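# Prop a perforated cover's edge up onto a wooden block

## Task

Lift the side of the perforated cover closest to the wooden block and lay that side on top of the block, reaching well beyond the block's edge, while the cover's opposite edge stays lowered inside its opening. The arrangement must hold by itself, with nothing from the robot supporting it, and at the end both grippers must have released it and pulled away.

## Robot and tools

ROBOT. Two xArm7 arms, left_arm and right_arm, each ending in a parallel two-finger gripper. Base poses in the scene frame: left_arm at (-0.003, +0.310, 0) with quat_wxyz (+1.000, 0, 0, -0.028); right_arm at (+0.007, -0.385, 0) with quat_wxyz (+1.000, 0, 0, -0.018). Both bases face roughly along +x.

FRAMES. All numbers use one scene frame: origin on the table surface midway between the bases, +z upward, +x away from the robot over the table, and left_arm sits on the +y side. The names left and right do not refer to sides of any camera image. In a gripper's own frame the fingers point along +z and close along y. end_effector_position is the spot between the finger pads when shut, roughly 2 cm short of the fingertips; closing pushes the tips about 10 mm farther along +z.

THE ROW. Every motion command is a row of 16 plain numbers: left_arm x, y, z, qw, qx, qy, qz, opening, then right_arm in the same order. x, y, z are an absolute target in metres for that gripper's end_effector_position; qw..qz are an absolute target orientation (w first) in the scene frame; both form a pose, not an offset. opening runs from -1 (closed) to +1 (fully open, 0.084 m). Both arms must always be filled in. A row is rejected outright if its target lies over 0.6 m from that arm's last reported position along any axis of its gripper. To keep an arm still or keep its orientation, repeat the exact pose from the result before it stopped (not a later drifted reading) in every row.

execute_actions. Argument actions is a list holding zero or one item. Empty list: nothing is sent, the state comes back. An action {"rows": [...], "steps": n} plays 1 to 15 rows, one per control step of 1/30 s, n at most 15 (default 15); if rows are fewer than steps the final row repeats. A wait {"steps": n} with n up to 300 sends nothing and returns n steps after the previous result, so your thinking time is counted inside it. Optional pictures (boolean) turns camera images on or off. Each commanded step is clipped to within 70 mm and 16 degrees of the gripper's measured pose; position wins over orientation if both cannot be met. After the last row the arm only drifts toward its final clipped pose, so a distant target may need several calls; check the reported pose.

move. Argument target is one 16-number row as above; speed (m/s, 0.002 to 0.5, default 0.25; rotation capped at twice that in rad/s). Each gripper travels a straight line to its pose, both finishing together, lasting 0.5 to 10 s (cut off at 10 s). It turns the short way and does not avoid obstacles or the other arm; grippers can lag, wander, or overshoot speed, especially near full reach. The opening is applied when the move begins. Its result adds a move: line giving the ending (done, off_target, moving, held, fault) and any limits (paced = pose was clipped; held = some steps were blocked, after which motion may be fast), plus each gripper's distance from its pose. Faster contact and aiming deeper past a contact both mean harder pushing.

wait. Argument seconds, 0 to 10; sends nothing new.

zoom_image. Arguments camera (cam_high, cam_low, cam_left_wrist, cam_right_wrist) and region [x0, y0, x1, y1] in that camera's pixels from the top-left, no bigger than 504 by 504. Returns an enlarged crop of its latest image.

read_manual. Optional section, only "licences"; gives URDF licence text, moves nothing.

finished_scene. Argument scene, the current scene's number. Irreversible; the result says whether the goal was met, and the goal must still hold then. A reply without any tool call ends the run.

RESULTS. A state line per arm shows gripper position, quaternion and velocities; printed position can be off, more so at long reach. grip_measured is the finger opening on the command scale; to keep hold, command a value clearly below it (further below squeezes harder, about 24 N per pad max). A Hand target line shows where the controller is now driving each gripper. A pose unreachable line means the clearance check altered or blocked that arm's command; HELD flags steps not sent. Joint torques carry offsets and noise. MOTOR HOT appears from 65 °C; at 80 °C the arm is braked until cool (OVER-TEMPERATURE FAULT), so avoid long loaded holds. Images come from cam_high, cam_low and both wrist cameras, 504x504 each, with calibration data supplied.

AVOID. Joint load limits (N m): waist 45, shoulder 45, upper arm roll 27, elbow 27, forearm roll 27, wrist pitch 18, wrist roll 18; hitting one triggers a TORQUE FAULT: the arm backs off, freezes 10 s and drops the rest of the call. Do not let the arms collide or press each other, do not knock anything off the table, and avoid drops, slips, slams and forceful shoving. Occasional random tugs on held parts or loose objects may occur. Finish by opening the grippers and retreating so the cover rests unaided.

Each tool is called after "Emit:" by a JSON object that holds its "op" and its "data".

## Session

Emit:
{"op": "execute_actions", "data": {"actions": []}}

Scene clock: 0.00 s of 5000.00 s.
left_arm: end_effector_position=(+0.3814, +0.6213, +0.1712) grip_measured=+1.00 end_effector_quat_wxyz=(+0.516, +0.545, +0.439, +0.494) end_effector_velocity=(-0.000, +0.000, +0.000) end_effector_angular_velocity=(+0.000, +0.000, +0.001) | right_arm: end_effector_position=(+0.0876, -0.8797, +0.1525) grip_measured=+1.00 end_effector_quat_wxyz=(+0.226, +0.132, +0.958, -0.117) end_effector_velocity=(-0.000, -0.000, +0.001) end_effector_angular_velocity=(-0.001, -0.000, -0.001)
Joint positions: left_arm=[ 0.931  0.345  0.313  0.702 -1.869  1.586  1.27   0.084] | right_arm=[-1.418  0.037 -0.061  0.818  0.777  0.585  1.285  0.084]
Joint velocities: left_arm=[-0.    -0.     0.001  0.    -0.    -0.    -0.    -0.   ] | right_arm=[-0.001 -0.001 -0.     0.001  0.     0.    -0.     0.   ]
Joint torques (N m, as the arm reports them, + toward a larger angle): no reading
Motor temperatures (°C, as the motors report them): left_arm=[28 30 35 28 30 30 31] | right_arm=[33 30 29 35 26 34 32]
Hand target (left_arm): +0.381, +0.621, +0.171; +0.516, +0.545, +0.439, +0.494
Hand target (right_arm): +0.088, -0.880, +0.153; +0.226, +0.132, +0.958, -0.117
camera_calibration (this result's frames):
cam_left_wrist: T_world_to_cam=[[-0.0388694, -0.0872776, 0.995425, -0.0709138], [-0.137356, -0.986255, -0.091837, 0.747293], [0.989759, -0.140297, 0.0263471, -0.162028], [0, 0, 0, 1]] pos_world=[0.260257, 0.7081, 0.143487]
cam_right_wrist: T_world_to_cam=[[0.317987, 0.93608, -0.150463, 0.854925], [0.853451, -0.213497, 0.475437, -0.271741], [0.412923, -0.279596, -0.866788, -0.0196085], [0, 0, 0, 1]] pos_world=[-0.0318404, -0.863776, 0.240834]

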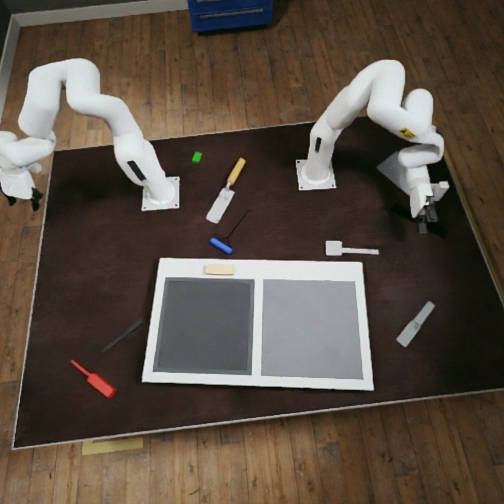

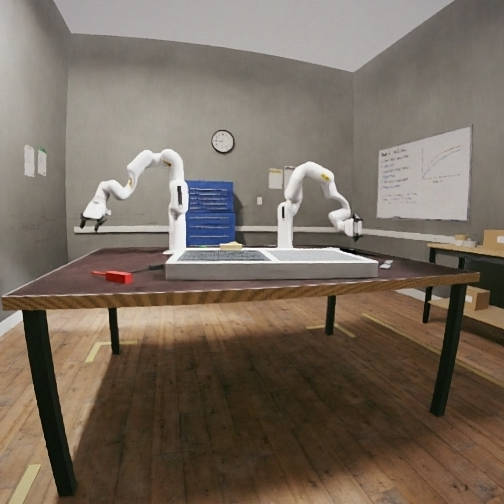

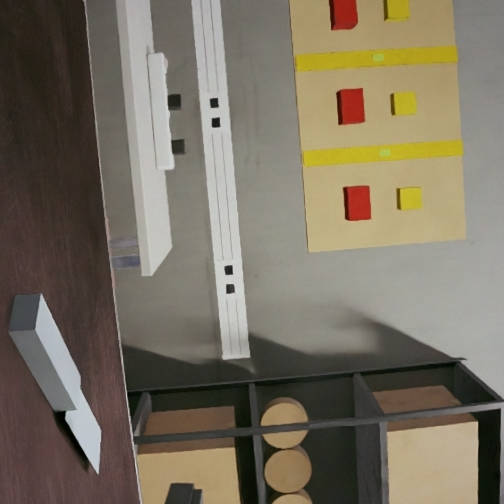

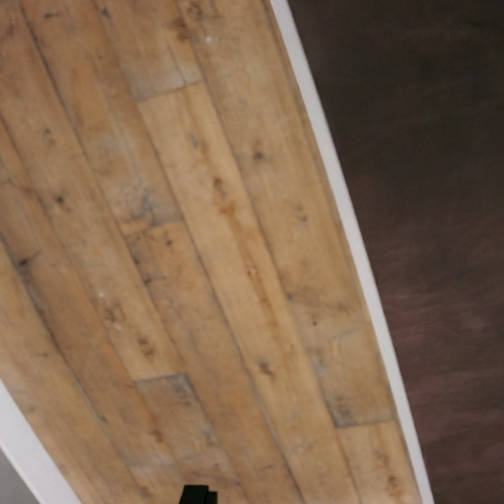

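Emit:
{"op": "zoom_image", "data": {"camera": "cam_high", "region": [190, 195, 280, 285]}}

Region (190, 195, 280, 285) of cam_high's 504x504 image, scaled by 5.600, with more detail than that image has.

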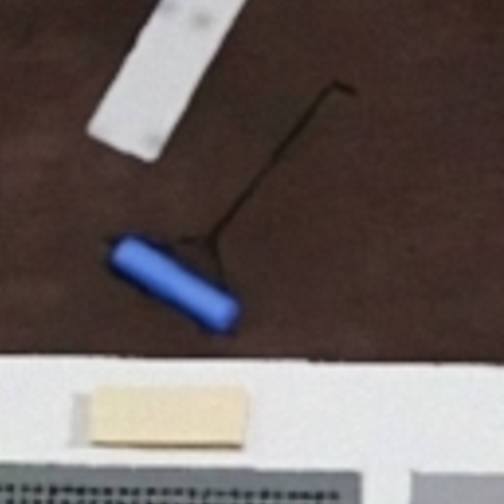

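Emit:
{"op": "move", "data": {"target": [0.4,0.25,0.3,0.383,0.924,0,0,-1,0.25,-0.5,0.25,0,-0.407,0.914,0,-0.25], "speed": 0.3}}

Emit:
{"op": "move", "data": {"target": [0.4,0.25,0.3,0.383,0.924,0,0,-1,0.30,-0.10,0.2,0,-0.407,0.914,0,-0.25], "speed": 0.3}}

Scene clock: 16.87 s of 5000.00 s.
left_arm: end_effector_position=(+0.3993, +0.2505, +0.2989) grip_measured=-1.00 end_effector_quat_wxyz=(+0.385, +0.923, +0.000, -0.001) end_effector_velocity=(-0.000, -0.003, +0.002) end_effector_angular_velocity=(+0.003, -0.002, -0.009) | right_arm: end_effector_position=(+0.2494, -0.5014, +0.2495) grip_measured=-0.27 end_effector_quat_wxyz=(+0.000, -0.406, +0.914, -0.000) end_effector_velocity=(+0.001, +0.000, +0.001) end_effector_angular_velocity=(-0.002, -0.002, +0.003)
Joint positions: left_arm=[ 0.481 -0.168 -0.138  1.001 -0.774  1.487  0.489  0.   ] | right_arm=[-0.982 -0.823  0.434  0.573  0.321  1.358  1.525  0.032]
Joint velocities: left_arm=[-0.005 -0.001 -0.004  0.004  0.002  0.002 -0.002  0.   ] | right_arm=[ 0.002 -0.     0.001  0.003 -0.     0.001  0.001  0.   ]
Joint torques (N m, as the arm reports them, + toward a larger angle): left_arm=[ -0.96 -19.48   0.43  14.97   0.04   0.11  -0.89] | right_arm=[ 0.65 -0.84 -3.13 13.45 -0.16 -1.62  0.22]
Motor temperatures (°C, as the motors report them): left_arm=[28 30 35 29 30 30 31] | right_arm=[33 30 29 36 26 34 32]
Hand target (left_arm): +0.399, +0.250, +0.299; +0.384, +0.923, -0.001, -0.001
Hand target (right_arm): +0.250, -0.501, +0.250; +0.000, -0.406, +0.914, -0.001
Off the commanded pose (left_arm): 0.001 m, 0 deg.
Off the commanded pose (right_arm): 0.002 m, 0 deg.
After step 90, 10.80 s passed at rest.
move: done
camera_calibration (this result's frames):
cam_left_wrist: T_world_to_cam=[[-0.00524421, -0.699258, 0.71485, -0.00586553], [-0.999912, 0.01239, 0.00478431, 0.461162], [-0.0122025, -0.714762, -0.699262, 0.525687], [0, 0, 0, 1]] pos_world=[0.467505, 0.365926, 0.36958]
cam_right_wrist: T_world_to_cam=[[-0.729983, 0.683431, 0.00688648, 0.559367], [0.683464, 0.729921, 0.00963172, 0.256472], [0.00155603, 0.0117377, -0.99993, 0.385284], [0, 0, 0, 1]] pos_world=[0.232439, -0.574015, 0.378935]

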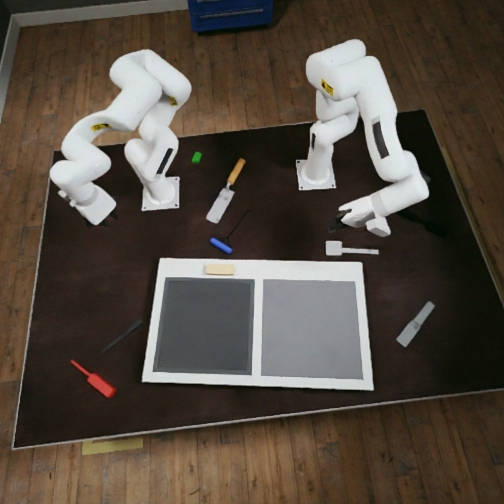

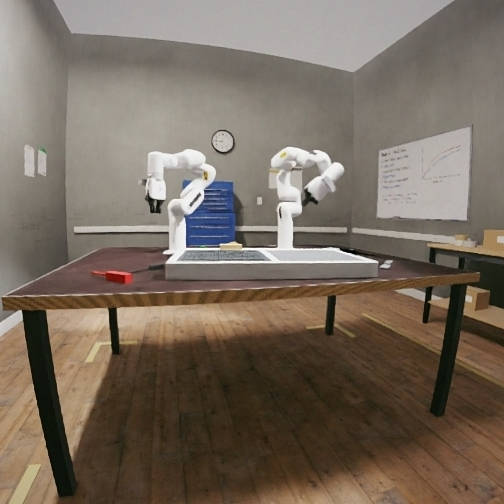

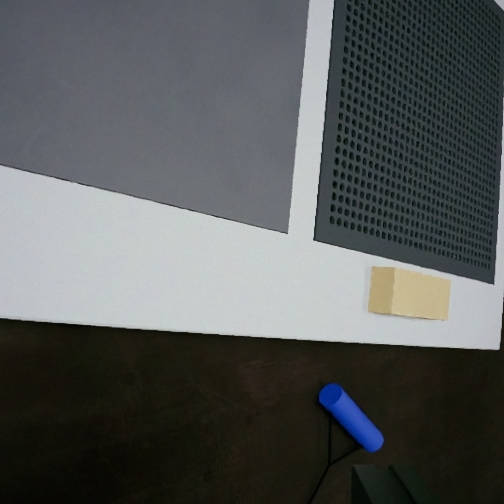

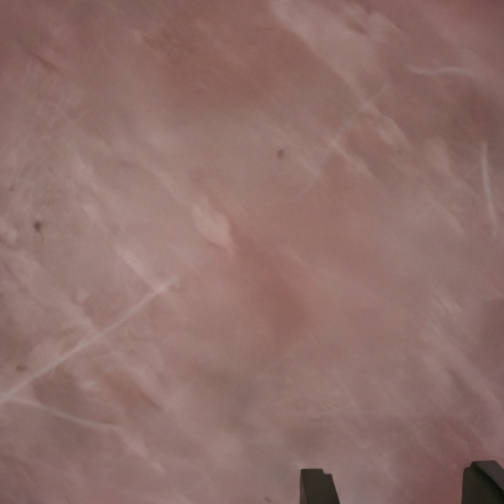

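Scene clock: 18.73 s of 5000.00 s.
left_arm: end_effector_position=(+0.4000, +0.2500, +0.3000) grip_measured=-1.00 end_effector_quat_wxyz=(+0.383, +0.924, +0.000, -0.000) end_effector_velocity=(+0.000, -0.000, +0.000) end_effector_angular_velocity=(-0.000, +0.000, -0.000) | right_arm: end_effector_position=(+0.3014, -0.1016, +0.2000) grip_measured=-0.27 end_effector_quat_wxyz=(+0.001, -0.406, +0.914, -0.001) end_effector_velocity=(-0.002, +0.005, -0.000) end_effector_angular_velocity=(-0.001, -0.000, +0.011)
Joint positions: left_arm=[ 0.48  -0.169 -0.14   1.004 -0.772  1.485  0.485  0.   ] | right_arm=[-0.757 -0.932  1.238  0.916  0.874  1.412  2.376  0.032]
Joint velocities: left_arm=[-0.001  0.     0.     0.    -0.     0.    -0.001  0.   ] | right_arm=[ 0.002 -0.     0.007  0.008  0.002  0.001  0.002  0.   ]
Joint torques (N m, as the arm reports them, + toward a larger angle): left_arm=[ -0.76 -19.32   0.57  14.87  -0.08   0.13  -0.78] | right_arm=[  0.3    7.78 -11.48   8.92  -0.25  -1.5    0.18]
Motor temperatures (°C, as the motors report them): left_arm=[28 30 35 29 30 30 31] | right_arm=[33 30 29 36 26 34 32]
Hand target (left_arm): +0.400, +0.250, +0.300; +0.383, +0.924, +0.000, -0.000
Hand target (right_arm): +0.301, -0.101, +0.200; +0.001, -0.406, +0.914, -0.001
Off the commanded pose (left_arm): 0.000 m, 0 deg.
Off the commanded pose (right_arm): 0.002 m, 0 deg.
move: done
camera_calibration (this result's frames):
cam_left_wrist: T_world_to_cam=[[-0.00620326, -0.701748, 0.712398, -0.00529726], [-0.999922, 0.0120466, 0.0031596, 0.462399], [-0.0107992, -0.712323, -0.701769, 0.525711], [0, 0, 0, 1]] pos_world=[0.468008, 0.365188, 0.37124]
cam_right_wrist: T_world_to_cam=[[-0.730376, 0.68303, 0.00455903, 0.324922], [0.683035, 0.730312, 0.0103358, -0.0704095], [0.00373015, 0.010663, -0.999936, 0.330244], [0, 0, 0, 1]] pos_world=[0.284175, -0.174032, 0.329469]

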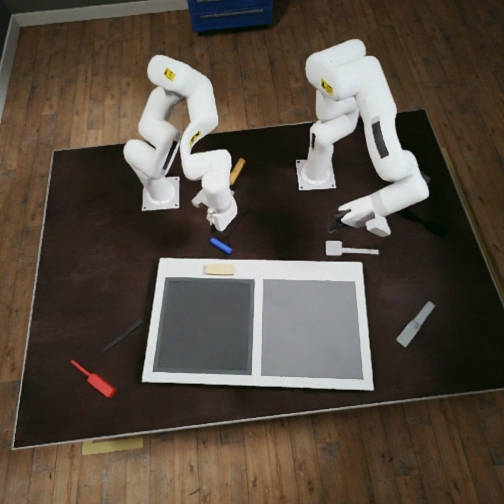

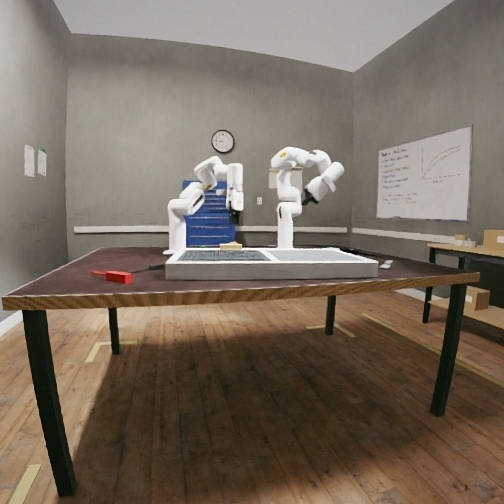

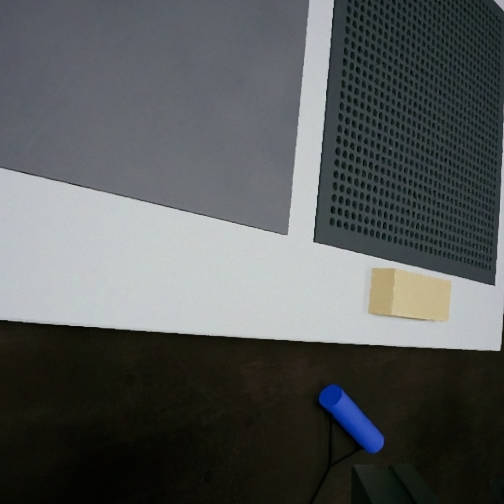

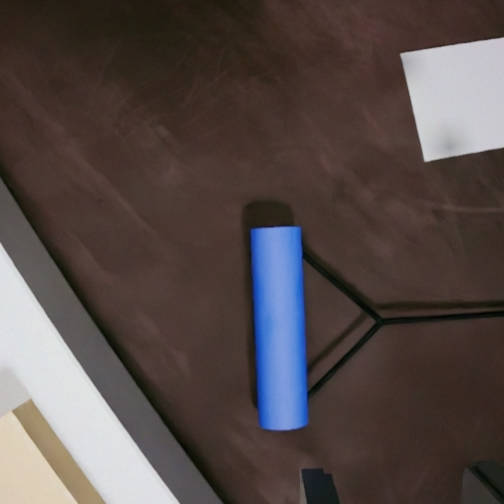

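Emit:
{"op": "move", "data": {"target": [0.4,0.25,0.3,0.383,0.924,0,0,-1,0.242,0.0,0.27,0,-0.416,0.909,0,-0.25]}}

Scene clock: 27.40 s of 5000.00 s.
left_arm: end_effector_position=(+0.4000, +0.2500, +0.3000) grip_measured=-1.00 end_effector_quat_wxyz=(+0.383, +0.924, +0.000, -0.000) end_effector_velocity=(+0.000, +0.000, +0.000) end_effector_angular_velocity=(-0.000, -0.000, +0.001) | right_arm: end_effector_position=(+0.2429, -0.0006, +0.2695) grip_measured=-0.27 end_effector_quat_wxyz=(+0.000, -0.415, +0.910, +0.000) end_effector_velocity=(-0.002, +0.003, +0.001) end_effector_angular_velocity=(-0.001, -0.002, +0.007)
Joint positions: left_arm=[ 0.48  -0.169 -0.14   1.004 -0.772  1.485  0.485  0.   ] | right_arm=[-0.691 -0.925  1.23   1.21   0.853  1.608  2.64   0.032]
Joint velocities: left_arm=[ 0.001 -0.    -0.001  0.    -0.001 -0.     0.     0.   ] | right_arm=[ 0.002  0.     0.002  0.009 -0.     0.003  0.003 -0.   ]
Joint torques (N m, as the arm reports them, + toward a larger angle): left_arm=[ -0.79 -19.19   0.51  14.97  -0.02   0.1   -0.82] | right_arm=[  0.4   10.74 -12.17   8.74  -0.3   -1.56   0.17]
Motor temperatures (°C, as the motors report them): left_arm=[28 30 35 29 30 30 31] | right_arm=[33 30 30 36 26 34 32]
Hand target (left_arm): +0.400, +0.250, +0.300; +0.383, +0.924, -0.000, +0.000
Hand target (right_arm): +0.242, +0.000, +0.270; +0.000, -0.416, +0.909, -0.000
Off the commanded pose (left_arm): 0.000 m, 0 deg.
Off the commanded pose (right_arm): 0.001 m, 0 deg.
After step 90, 4.70 s passed at rest.
move: done
camera_calibration (this result's frames):
cam_left_wrist: T_world_to_cam=[[-0.00621558, -0.701742, 0.712404, -0.00529969], [-0.999923, 0.0120466, 0.00314218, 0.462408], [-0.010787, -0.712329, -0.701762, 0.525707], [0, 0, 0, 1]] pos_world=[0.46801, 0.365187, 0.371244]
cam_right_wrist: T_world_to_cam=[[-0.74388, 0.668266, 0.00790924, 0.215263], [0.668313, 0.743817, 0.00974183, -0.101147], [0.000627113, 0.0125326, -0.999921, 0.39965], [0, 0, 0, 1]] pos_world=[0.227477, -0.0736273, 0.398901]

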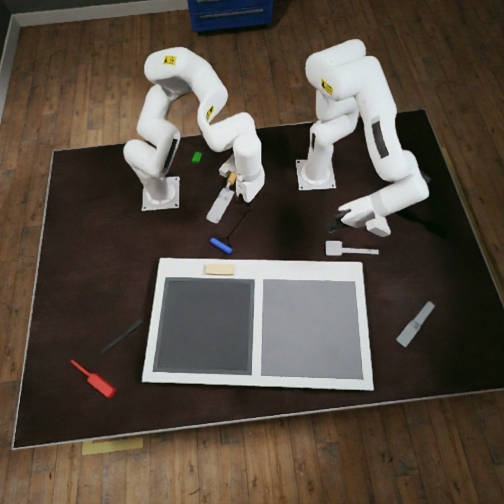

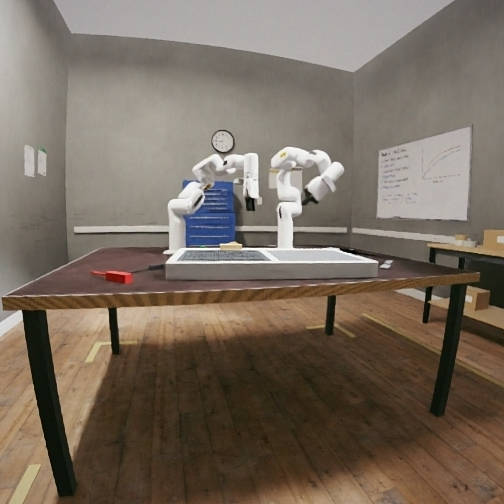

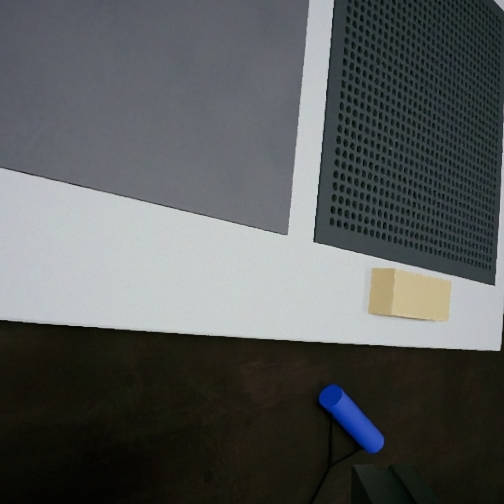

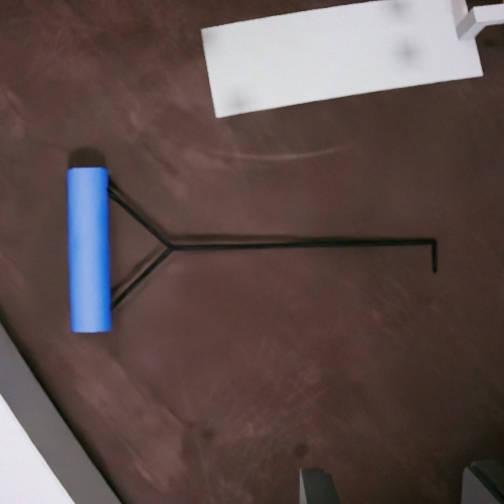

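Emit:
{"op": "execute_actions", "data": {"actions": []}}

Scene clock: 39.17 s of 5000.00 s.
left_arm: end_effector_position=(+0.4000, +0.2500, +0.3000) grip_measured=-1.00 end_effector_quat_wxyz=(+0.383, +0.924, +0.000, -0.000) end_effector_velocity=(+0.000, -0.000, +0.000) end_effector_angular_velocity=(-0.000, -0.000, -0.000) | right_arm: end_effector_position=(+0.2424, +0.0002, +0.2699) grip_measured=-0.27 end_effector_quat_wxyz=(+0.000, -0.416, +0.909, -0.000) end_effector_velocity=(+0.000, -0.000, +0.000) end_effector_angular_velocity=(+0.000, -0.001, -0.001)
Joint positions: left_arm=[ 0.48  -0.169 -0.14   1.004 -0.772  1.485  0.485  0.   ] | right_arm=[-0.691 -0.925  1.23   1.211  0.853  1.608  2.64   0.032]
Joint velocities: left_arm=[-0.  0.  0.  0. -0.  0.  0.  0.] | right_arm=[-0.001  0.    -0.     0.    -0.    -0.     0.    -0.   ]
Joint torques (N m, as the arm reports them, + toward a larger angle): left_arm=[ -0.95 -19.35   0.54  14.88  -0.04   0.11  -0.85] | right_arm=[  0.28  10.51 -12.36   8.35  -0.06  -1.64   0.07]
Motor temperatures (°C, as the motors report them): left_arm=[28 30 35 30 30 30 31] | right_arm=[33 30 30 36 26 34 32]
Hand target (left_arm): +0.400, +0.250, +0.300; +0.383, +0.924, -0.000, +0.000
Hand target (right_arm): +0.242, +0.000, +0.270; +0.000, -0.416, +0.909, -0.000
Off the commanded pose (left_arm): 0.000 m, 0 deg.
Off the commanded pose (right_arm): 0.000 m, 0 deg.
Steps of this call (steps 1 to 90: nothing new was sent; then 8.77 s passed at rest). Readings (end_effector_position):
1: left_arm (+0.4000, +0.2500, +0.3000) | right_arm (+0.2428, -0.0004, +0.2696)
2: left_arm (+0.4000, +0.2500, +0.3000) | right_arm (+0.2427, -0.0003, +0.2696)
4: left_arm (+0.4000, +0.2500, +0.3000) | right_arm (+0.2425, -0.0001, +0.2697)
8: left_arm (+0.4000, +0.2500, +0.3000) | right_arm (+0.2425, +0.0001, +0.2698)
90: the state above
camera_calibration (this result's frames):
cam_left_wrist: T_world_to_cam=[[-0.00621581, -0.701742, 0.712404, -0.0052997], [-0.999922, 0.0120468, 0.00314204, 0.462408], [-0.0107871, -0.712329, -0.701762, 0.525707], [0, 0, 0, 1]] pos_world=[0.46801, 0.365187, 0.371244]
cam_right_wrist: T_world_to_cam=[[-0.745179, 0.666825, 0.00730157, 0.214893], [0.666863, 0.745108, 0.0104238, -0.101283], [0.0015104, 0.0126367, -0.999919, 0.399778], [0, 0, 0, 1]] pos_world=[0.227072, -0.0728813, 0.399232]

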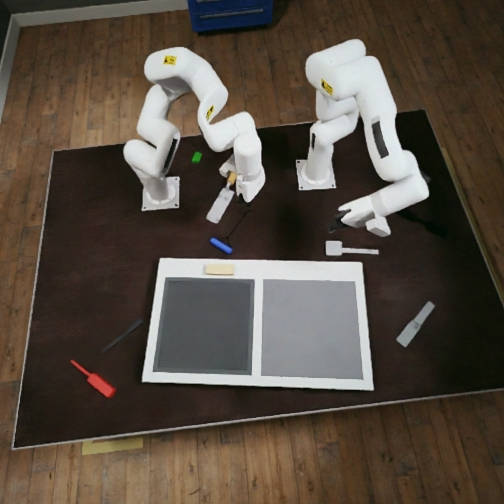

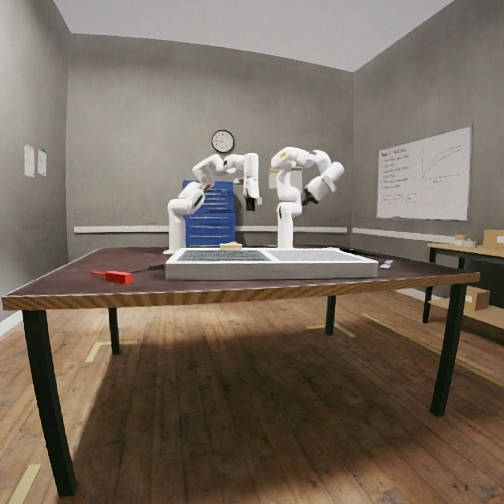

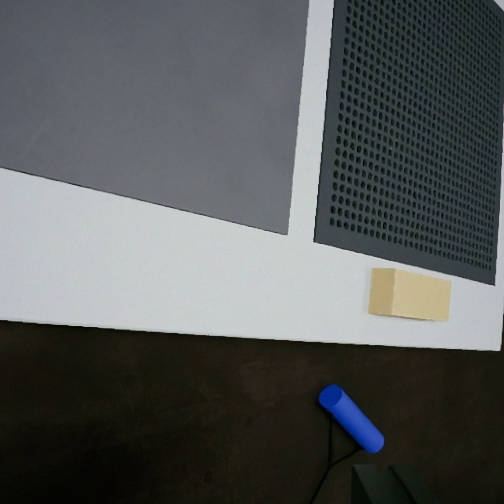

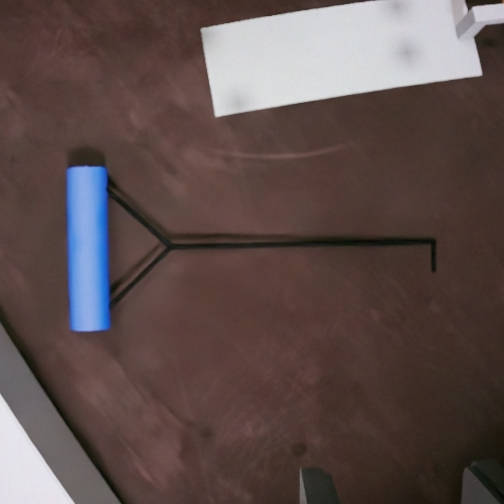

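Emit:
{"op": "move", "data": {"target": [0.40,0.25,0.30,0.383,0.924,0,0,-1,0.299,-0.135,0.10,0,-0.416,0.909,0,-0.25]}}

Scene clock: 47.73 s of 5000.00 s.
left_arm: end_effector_position=(+0.4000, +0.2500, +0.3000) grip_measured=-1.00 end_effector_quat_wxyz=(+0.383, +0.924, -0.000, -0.000) end_effector_velocity=(-0.000, -0.000, -0.000) end_effector_angular_velocity=(+0.000, +0.000, -0.001) | right_arm: end_effector_position=(+0.2986, -0.1348, +0.1006) grip_measured=-0.27 end_effector_quat_wxyz=(-0.000, -0.417, +0.909, +0.000) end_effector_velocity=(-0.001, -0.003, -0.002) end_effector_angular_velocity=(-0.002, +0.004, -0.005)
Joint positions: left_arm=[ 0.48  -0.169 -0.14   1.004 -0.772  1.485  0.485  0.   ] | right_arm=[-0.799 -0.97   1.435  0.712  1.064  1.208  2.212  0.032]
Joint velocities: left_arm=[ 0.     0.    -0.001 -0.    -0.     0.    -0.     0.   ] | right_arm=[-0.002  0.     0.002 -0.007  0.001 -0.001 -0.002  0.   ]
Joint torques (N m, as the arm reports them, + toward a larger angle): left_arm=[ -0.79 -19.58   0.48  14.97  -0.03   0.14  -0.74] | right_arm=[  0.47   8.   -11.41   7.18  -0.23  -1.72   0.17]
Motor temperatures (°C, as the motors report them): left_arm=[28 30 35 30 30 30 31] | right_arm=[33 30 30 36 26 34 32]
Hand target (left_arm): +0.400, +0.250, +0.300; +0.383, +0.924, -0.000, +0.000
Hand target (right_arm): +0.299, -0.135, +0.100; -0.001, -0.417, +0.909, +0.000
Off the commanded pose (left_arm): 0.000 m, 0 deg.
Off the commanded pose (right_arm): 0.001 m, 0 deg.
After step 90, 4.20 s passed at rest.
move: done
camera_calibration (this result's frames):
cam_left_wrist: T_world_to_cam=[[-0.00621588, -0.701742, 0.712404, -0.00529979], [-0.999922, 0.012047, 0.00314213, 0.462408], [-0.0107873, -0.71233, -0.701762, 0.525707], [0, 0, 0, 1]] pos_world=[0.46801, 0.365187, 0.371244]
cam_right_wrist: T_world_to_cam=[[-0.746999, 0.664774, 0.00818798, 0.348191], [0.664825, 0.746942, 0.00930398, -0.0353862], [0.0000691039, 0.0123936, -0.999923, 0.232562], [0, 0, 0, 1]] pos_world=[0.283608, -0.207919, 0.230023]

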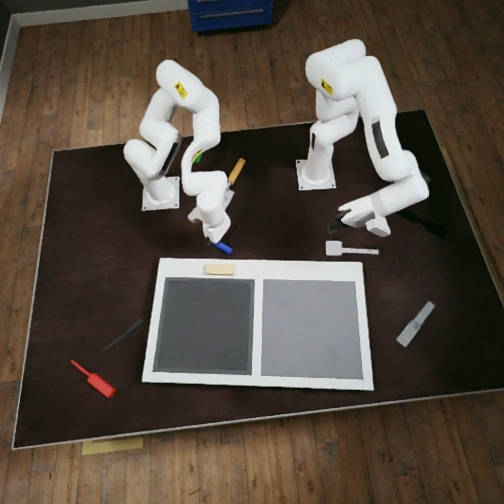

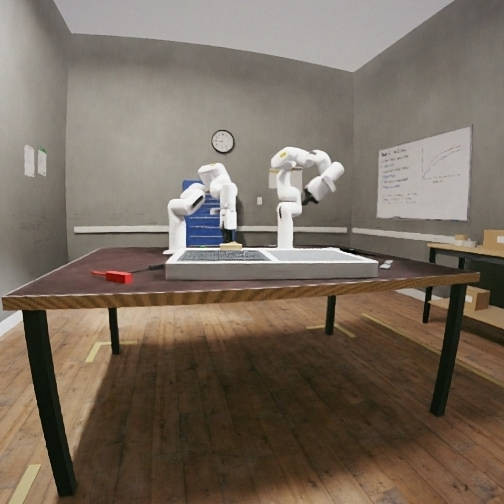

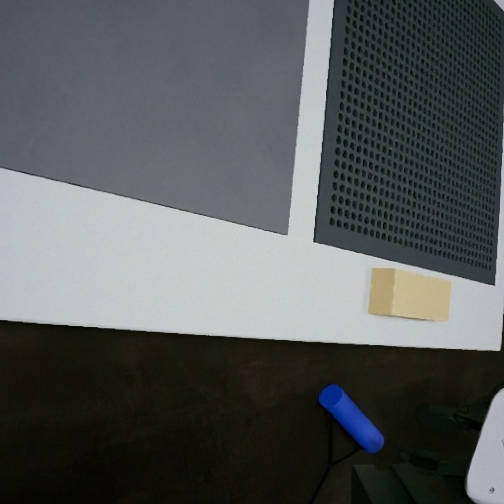

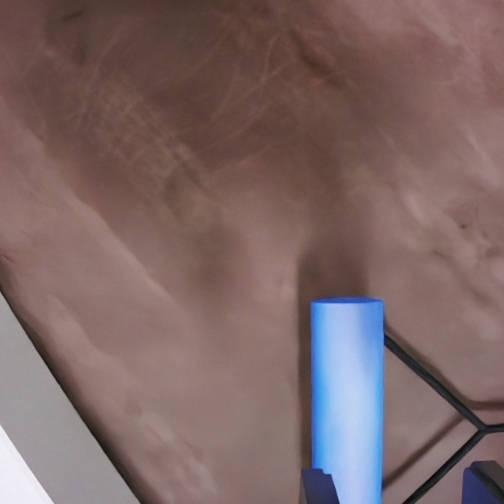

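Emit:
{"op": "move", "data": {"target": [0.40,0.25,0.30,0.383,0.924,0,0,-1,0.300,-0.136,0.027,0,-0.416,0.909,0,-0.18], "speed": 0.05}}

Emit:
{"op": "move", "data": {"target": [0.40,0.25,0.30,0.383,0.924,0,0,-1,0.300,-0.136,0.026,0,-0.416,0.909,0,-1], "speed": 0.02}}

Scene clock: 58.37 s of 5000.00 s.
left_arm: end_effector_position=(+0.4000, +0.2500, +0.3000) grip_measured=-1.00 end_effector_quat_wxyz=(+0.383, +0.924, -0.000, +0.000) end_effector_velocity=(+0.000, +0.001, +0.000) end_effector_angular_velocity=(-0.000, -0.001, +0.002) | right_arm: end_effector_position=(+0.3001, -0.1361, +0.0272) grip_measured=-0.19 end_effector_quat_wxyz=(+0.000, -0.416, +0.909, -0.000) end_effector_velocity=(+0.000, +0.001, -0.000) end_effector_angular_velocity=(+0.002, -0.001, +0.001)
Joint positions: left_arm=[ 0.48  -0.169 -0.14   1.004 -0.772  1.485  0.485  0.   ] | right_arm=[-0.92  -0.992  1.684  0.691  1.251  1.068  2.136  0.036]
Joint velocities: left_arm=[-0.001 -0.     0.003  0.     0.    -0.     0.     0.   ] | right_arm=[-0.     0.     0.001  0.001  0.002 -0.002 -0.001  0.   ]
Joint torques (N m, as the arm reports them, + toward a larger angle): left_arm=[ -0.77 -19.47   0.32  15.03   0.06   0.12  -0.77] | right_arm=[  0.35  10.14 -11.83   5.05  -0.11  -1.53   0.02]
Motor temperatures (°C, as the motors report them): left_arm=[28 30 35 30 30 30 31] | right_arm=[33 30 30 36 26 34 32]
Hand target (left_arm): +0.400, +0.250, +0.300; +0.383, +0.924, +0.000, -0.000
Hand target (right_arm): +0.300, -0.136, +0.027; -0.000, -0.416, +0.909, -0.000
Off the commanded pose (left_arm): 0.000 m, 0 deg.
Off the commanded pose (right_arm): 0.000 m, 0 deg.
After step 90, 5.87 s passed at rest.
move: done
camera_calibration (this result's frames):
cam_left_wrist: T_world_to_cam=[[-0.00621591, -0.701742, 0.712404, -0.00529975], [-0.999922, 0.0120468, 0.00314193, 0.462408], [-0.010787, -0.712329, -0.701762, 0.525707], [0, 0, 0, 1]] pos_world=[0.46801, 0.365187, 0.371244]
cam_right_wrist: T_world_to_cam=[[-0.745835, 0.666086, 0.00771425, 0.350619], [0.666131, 0.745773, 0.00963693, -0.0353416], [0.000665945, 0.0123263, -0.999924, 0.158968], [0, 0, 0, 1]] pos_world=[0.28494, -0.209145, 0.156592]

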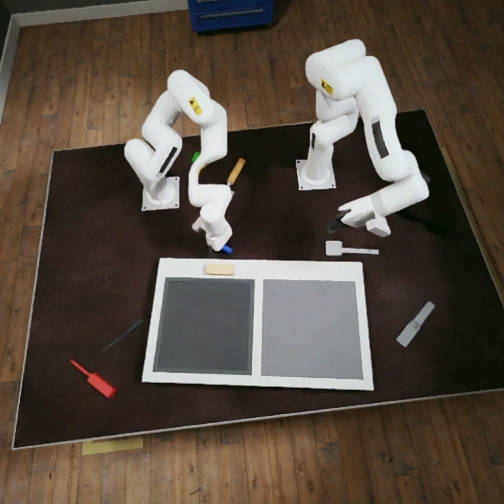

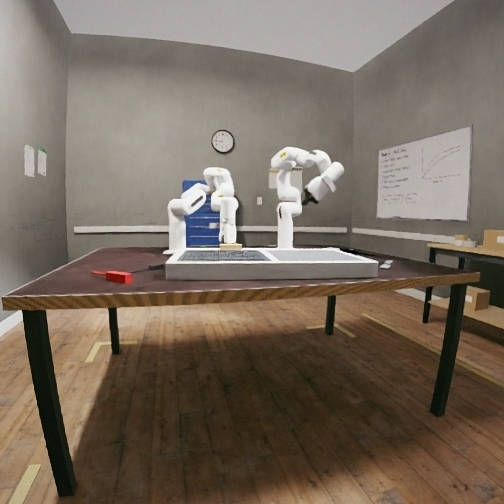

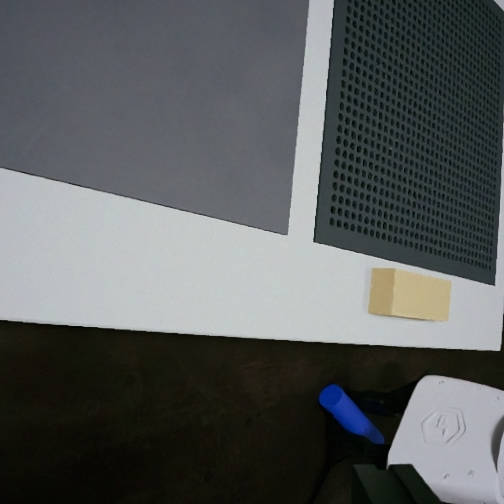

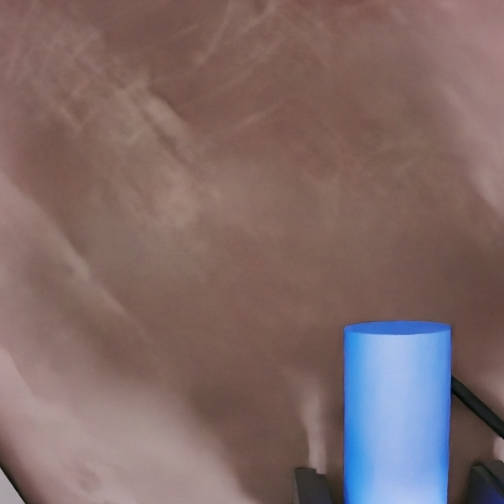

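Scene clock: 59.07 s of 5000.00 s.
left_arm: end_effector_position=(+0.4000, +0.2500, +0.3000) grip_measured=-1.00 end_effector_quat_wxyz=(+0.383, +0.924, +0.000, +0.000) end_effector_velocity=(-0.000, -0.000, +0.000) end_effector_angular_velocity=(-0.000, -0.000, -0.000) | right_arm: end_effector_position=(+0.3005, -0.1358, +0.0266) grip_measured=-0.48 end_effector_quat_wxyz=(+0.001, -0.416, +0.909, +0.000) end_effector_velocity=(-0.000, +0.000, -0.001) end_effector_angular_velocity=(+0.001, +0.000, -0.001)
Joint positions: left_arm=[ 0.48  -0.169 -0.14   1.004 -0.772  1.485  0.485  0.   ] | right_arm=[-0.921 -0.993  1.686  0.692  1.254  1.067  2.135  0.023]
Joint velocities: left_arm=[-0.001 -0.     0.001 -0.    -0.    -0.     0.     0.   ] | right_arm=[-0.002 -0.001  0.003  0.     0.003 -0.    -0.     0.   ]
Joint torques (N m, as the arm reports them, + toward a larger angle): left_arm=[ -0.76 -19.35   0.57  15.     0.12   0.16  -0.78] | right_arm=[-0.42  8.75 -7.59  4.17  0.39 -1.92  0.12]
Motor temperatures (°C, as the motors report them): left_arm=[28 30 35 30 30 30 31] | right_arm=[33 30 30 36 26 34 32]
Hand target (left_arm): +0.400, +0.250, +0.300; +0.383, +0.924, +0.000, -0.000
Hand target (right_arm): +0.300, -0.136, +0.026; -0.000, -0.416, +0.909, -0.000
Off the commanded pose (left_arm): 0.000 m, 0 deg.
Off the commanded pose (right_arm): 0.001 m, 0 deg.
move: done
camera_calibration (this result's frames):
cam_left_wrist: T_world_to_cam=[[-0.00621583, -0.701742, 0.712404, -0.00529973], [-0.999923, 0.0120466, 0.00314179, 0.462408], [-0.0107867, -0.712329, -0.701762, 0.525707], [0, 0, 0, 1]] pos_world=[0.46801, 0.365187, 0.371244]
cam_right_wrist: T_world_to_cam=[[-0.745362, 0.666616, 0.00765969, 0.350667], [0.666658, 0.745281, 0.0110794, -0.0360264], [0.00167708, 0.0133646, -0.999909, 0.158261], [0, 0, 0, 1]] pos_world=[0.285126, -0.209025, 0.155959]

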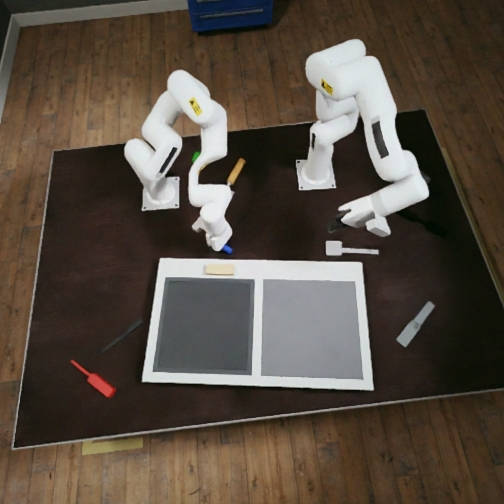

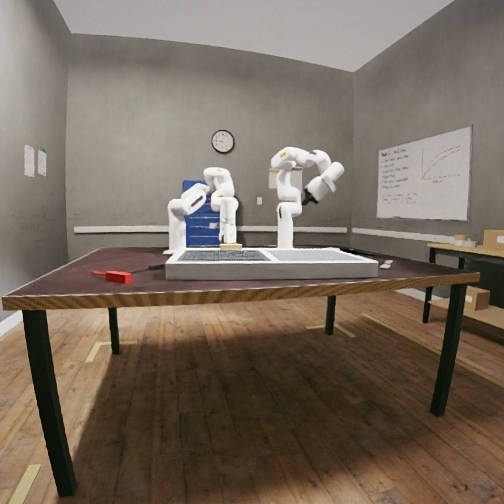

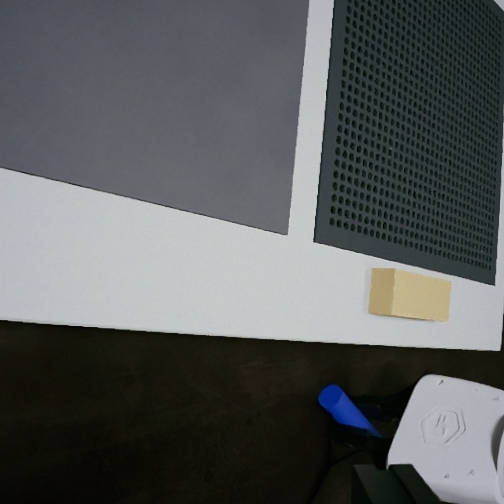

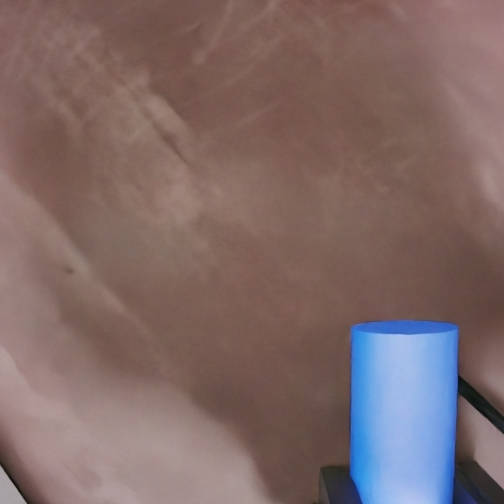

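Emit:
{"op": "move", "data": {"target": [0.40,0.25,0.30,0.383,0.924,0,0,-1,0.32,-0.16,0.25,0,-0.416,0.909,0,-1], "speed": 0.15}}

Emit:
{"op": "move", "data": {"target": [0.40,0.25,0.30,0.383,0.924,0,0,-1,0.45,-0.25,0.33,0,-1,0,0,-1], "speed": 0.3}}

Scene clock: 64.93 s of 5000.00 s.
left_arm: end_effector_position=(+0.4000, +0.2500, +0.3000) grip_measured=-1.00 end_effector_quat_wxyz=(+0.383, +0.924, +0.000, +0.000) end_effector_velocity=(+0.000, +0.000, +0.000) end_effector_angular_velocity=(+0.000, +0.000, +0.000) | right_arm: end_effector_position=(+0.3195, -0.1596, +0.2494) grip_measured=-0.48 end_effector_quat_wxyz=(-0.001, -0.416, +0.909, +0.000) end_effector_velocity=(+0.001, -0.000, +0.002) end_effector_angular_velocity=(+0.001, -0.003, -0.002)
Joint positions: left_arm=[ 0.48  -0.169 -0.14   1.004 -0.772  1.485  0.485  0.   ] | right_arm=[-0.798 -0.903  1.076  0.937  0.765  1.505  2.241  0.023]
Joint velocities: left_arm=[ 0.001 -0.    -0.     0.     0.    -0.    -0.001  0.   ] | right_arm=[-0.001 -0.001 -0.005  0.003 -0.001  0.002 -0.    -0.   ]
Joint torques (N m, as the arm reports them, + toward a larger angle): left_arm=[ -0.62 -19.39   0.48  14.9    0.02   0.17  -0.77] | right_arm=[  0.27   6.37 -10.63   9.92  -0.39  -1.66   0.03]
Motor temperatures (°C, as the motors report them): left_arm=[28 30 35 30 30 30 31] | right_arm=[33 30 30 36 26 34 32]
Hand target (left_arm): +0.400, +0.250, +0.300; +0.383, +0.924, +0.000, -0.000
Hand target (right_arm): +0.320, -0.160, +0.250; -0.000, -0.416, +0.910, +0.000
Off the commanded pose (left_arm): 0.000 m, 0 deg.
Off the commanded pose (right_arm): 0.001 m, 0 deg.
After step 90, 0.97 s passed at rest.
move: done
camera_calibration (this result's frames):
cam_left_wrist: T_world_to_cam=[[-0.00621581, -0.701742, 0.712404, -0.00529981], [-0.999922, 0.0120467, 0.00314197, 0.462408], [-0.010787, -0.71233, -0.701762, 0.525707], [0, 0, 0, 1]] pos_world=[0.46801, 0.365187, 0.371244]
cam_right_wrist: T_world_to_cam=[[-0.744933, 0.667082, 0.00874787, 0.378606], [0.667139, 0.74488, 0.00890357, -0.0331792], [-0.000576704, 0.0124686, -0.999922, 0.381815], [0, 0, 0, 1]] pos_world=[0.304392, -0.232608, 0.378769]

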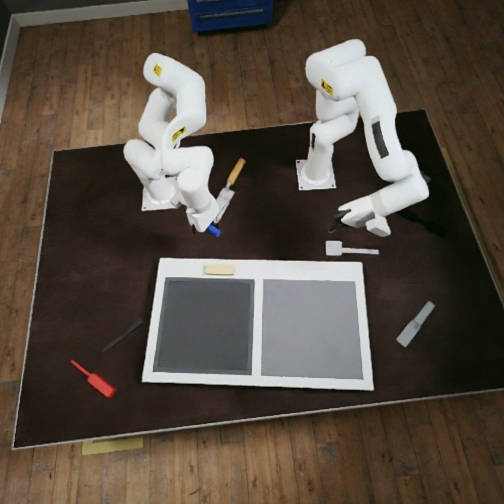

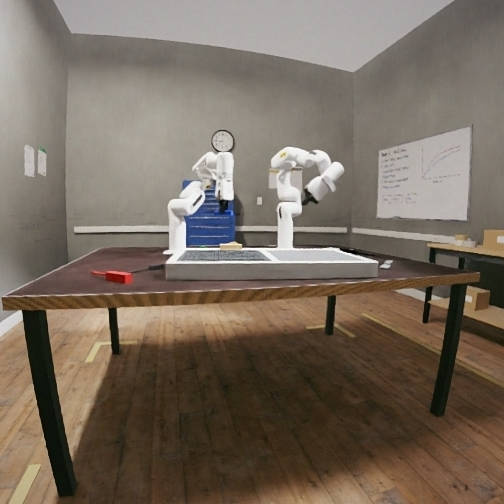

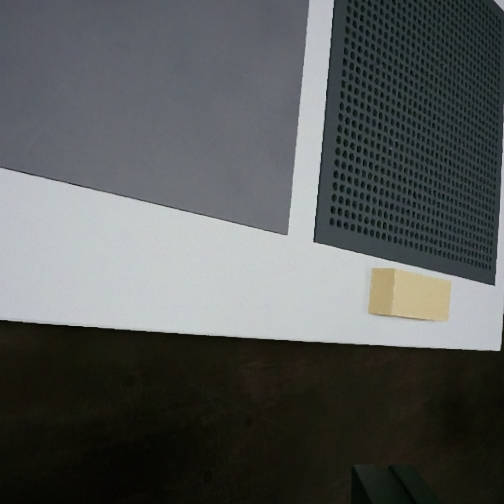

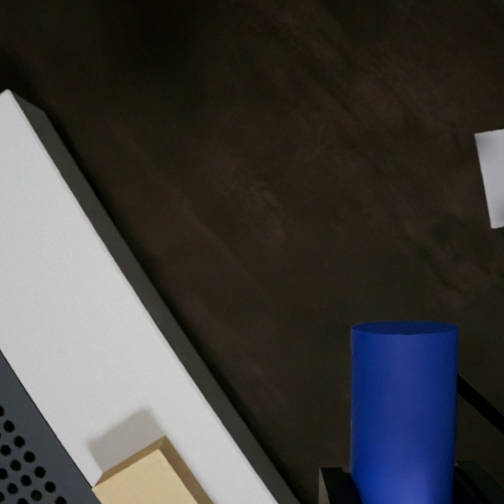

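Scene clock: 69.17 s of 5000.00 s.
left_arm: end_effector_position=(+0.4000, +0.2500, +0.3000) grip_measured=-1.00 end_effector_quat_wxyz=(+0.383, +0.924, -0.000, +0.000) end_effector_velocity=(-0.000, -0.001, -0.000) end_effector_angular_velocity=(+0.001, +0.000, -0.002) | right_arm: end_effector_position=(+0.4498, -0.2494, +0.3300) grip_measured=-0.48 end_effector_quat_wxyz=(+0.000, +1.000, +0.001, +0.000) end_effector_velocity=(+0.000, -0.000, +0.000) end_effector_angular_velocity=(+0.002, +0.001, +0.001)
Joint positions: left_arm=[ 0.48  -0.169 -0.14   1.004 -0.772  1.485  0.485  0.   ] | right_arm=[-0.764 -0.11   1.038  1.35   0.095  1.407  0.219  0.023]
Joint velocities: left_arm=[ 0.    -0.    -0.002 -0.     0.     0.     0.     0.   ] | right_arm=[-0.001  0.001 -0.     0.001  0.001  0.001 -0.002  0.   ]
Joint torques (N m, as the arm reports them, + toward a larger angle): left_arm=[ -1.02 -19.14   0.56  14.92  -0.09   0.12  -0.84] | right_arm=[-0.28 -6.79 -1.33 14.49 -0.36 -1.93  0.13]
Motor temperatures (°C, as the motors report them): left_arm=[28 30 35 30 30 30 31] | right_arm=[33 30 30 36 26 34 32]
Hand target (left_arm): +0.400, +0.250, +0.300; +0.383, +0.924, +0.000, -0.000
Hand target (right_arm): +0.450, -0.250, +0.330; +0.000, +1.000, +0.001, +0.000
Off the commanded pose (left_arm): 0.000 m, 0 deg.
Off the commanded pose (right_arm): 0.001 m, 0 deg.
move: done
camera_calibration (this result's frames):
cam_left_wrist: T_world_to_cam=[[-0.00621599, -0.701742, 0.712404, -0.00529966], [-0.999922, 0.0120468, 0.00314179, 0.462408], [-0.0107869, -0.712329, -0.701762, 0.525707], [0, 0, 0, 1]] pos_world=[0.46801, 0.365187, 0.371244]
cam_right_wrist: T_world_to_cam=[[-0.01552, -0.999844, 0.00843097, -0.208797], [-0.999834, 0.015599, 0.00938341, 0.513819], [-0.00951346, -0.00828395, -0.99992, 0.462459], [0, 0, 0, 1]] pos_world=[0.514893, -0.212949, 0.459361]

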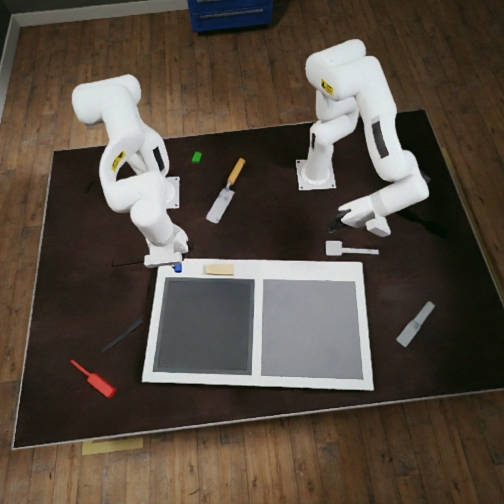

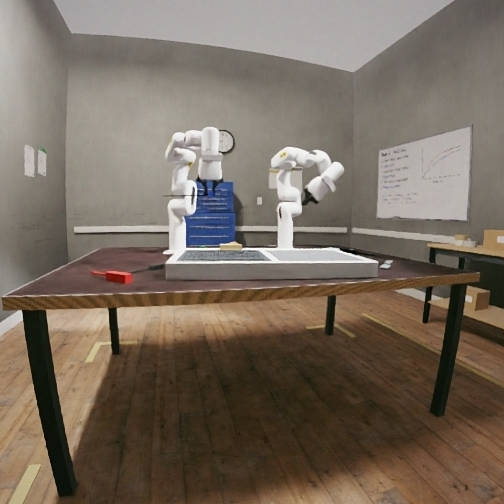

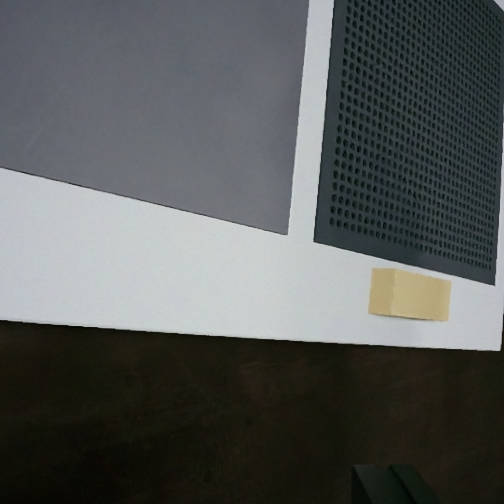

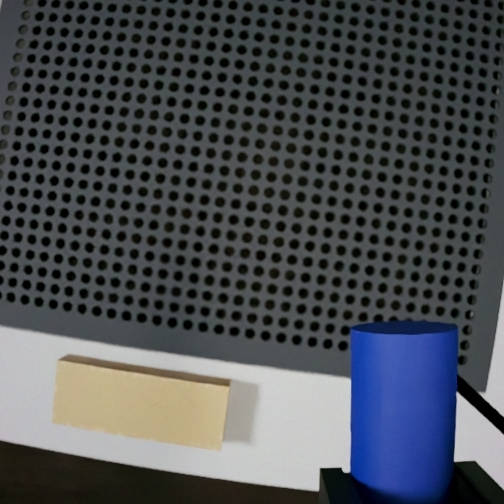

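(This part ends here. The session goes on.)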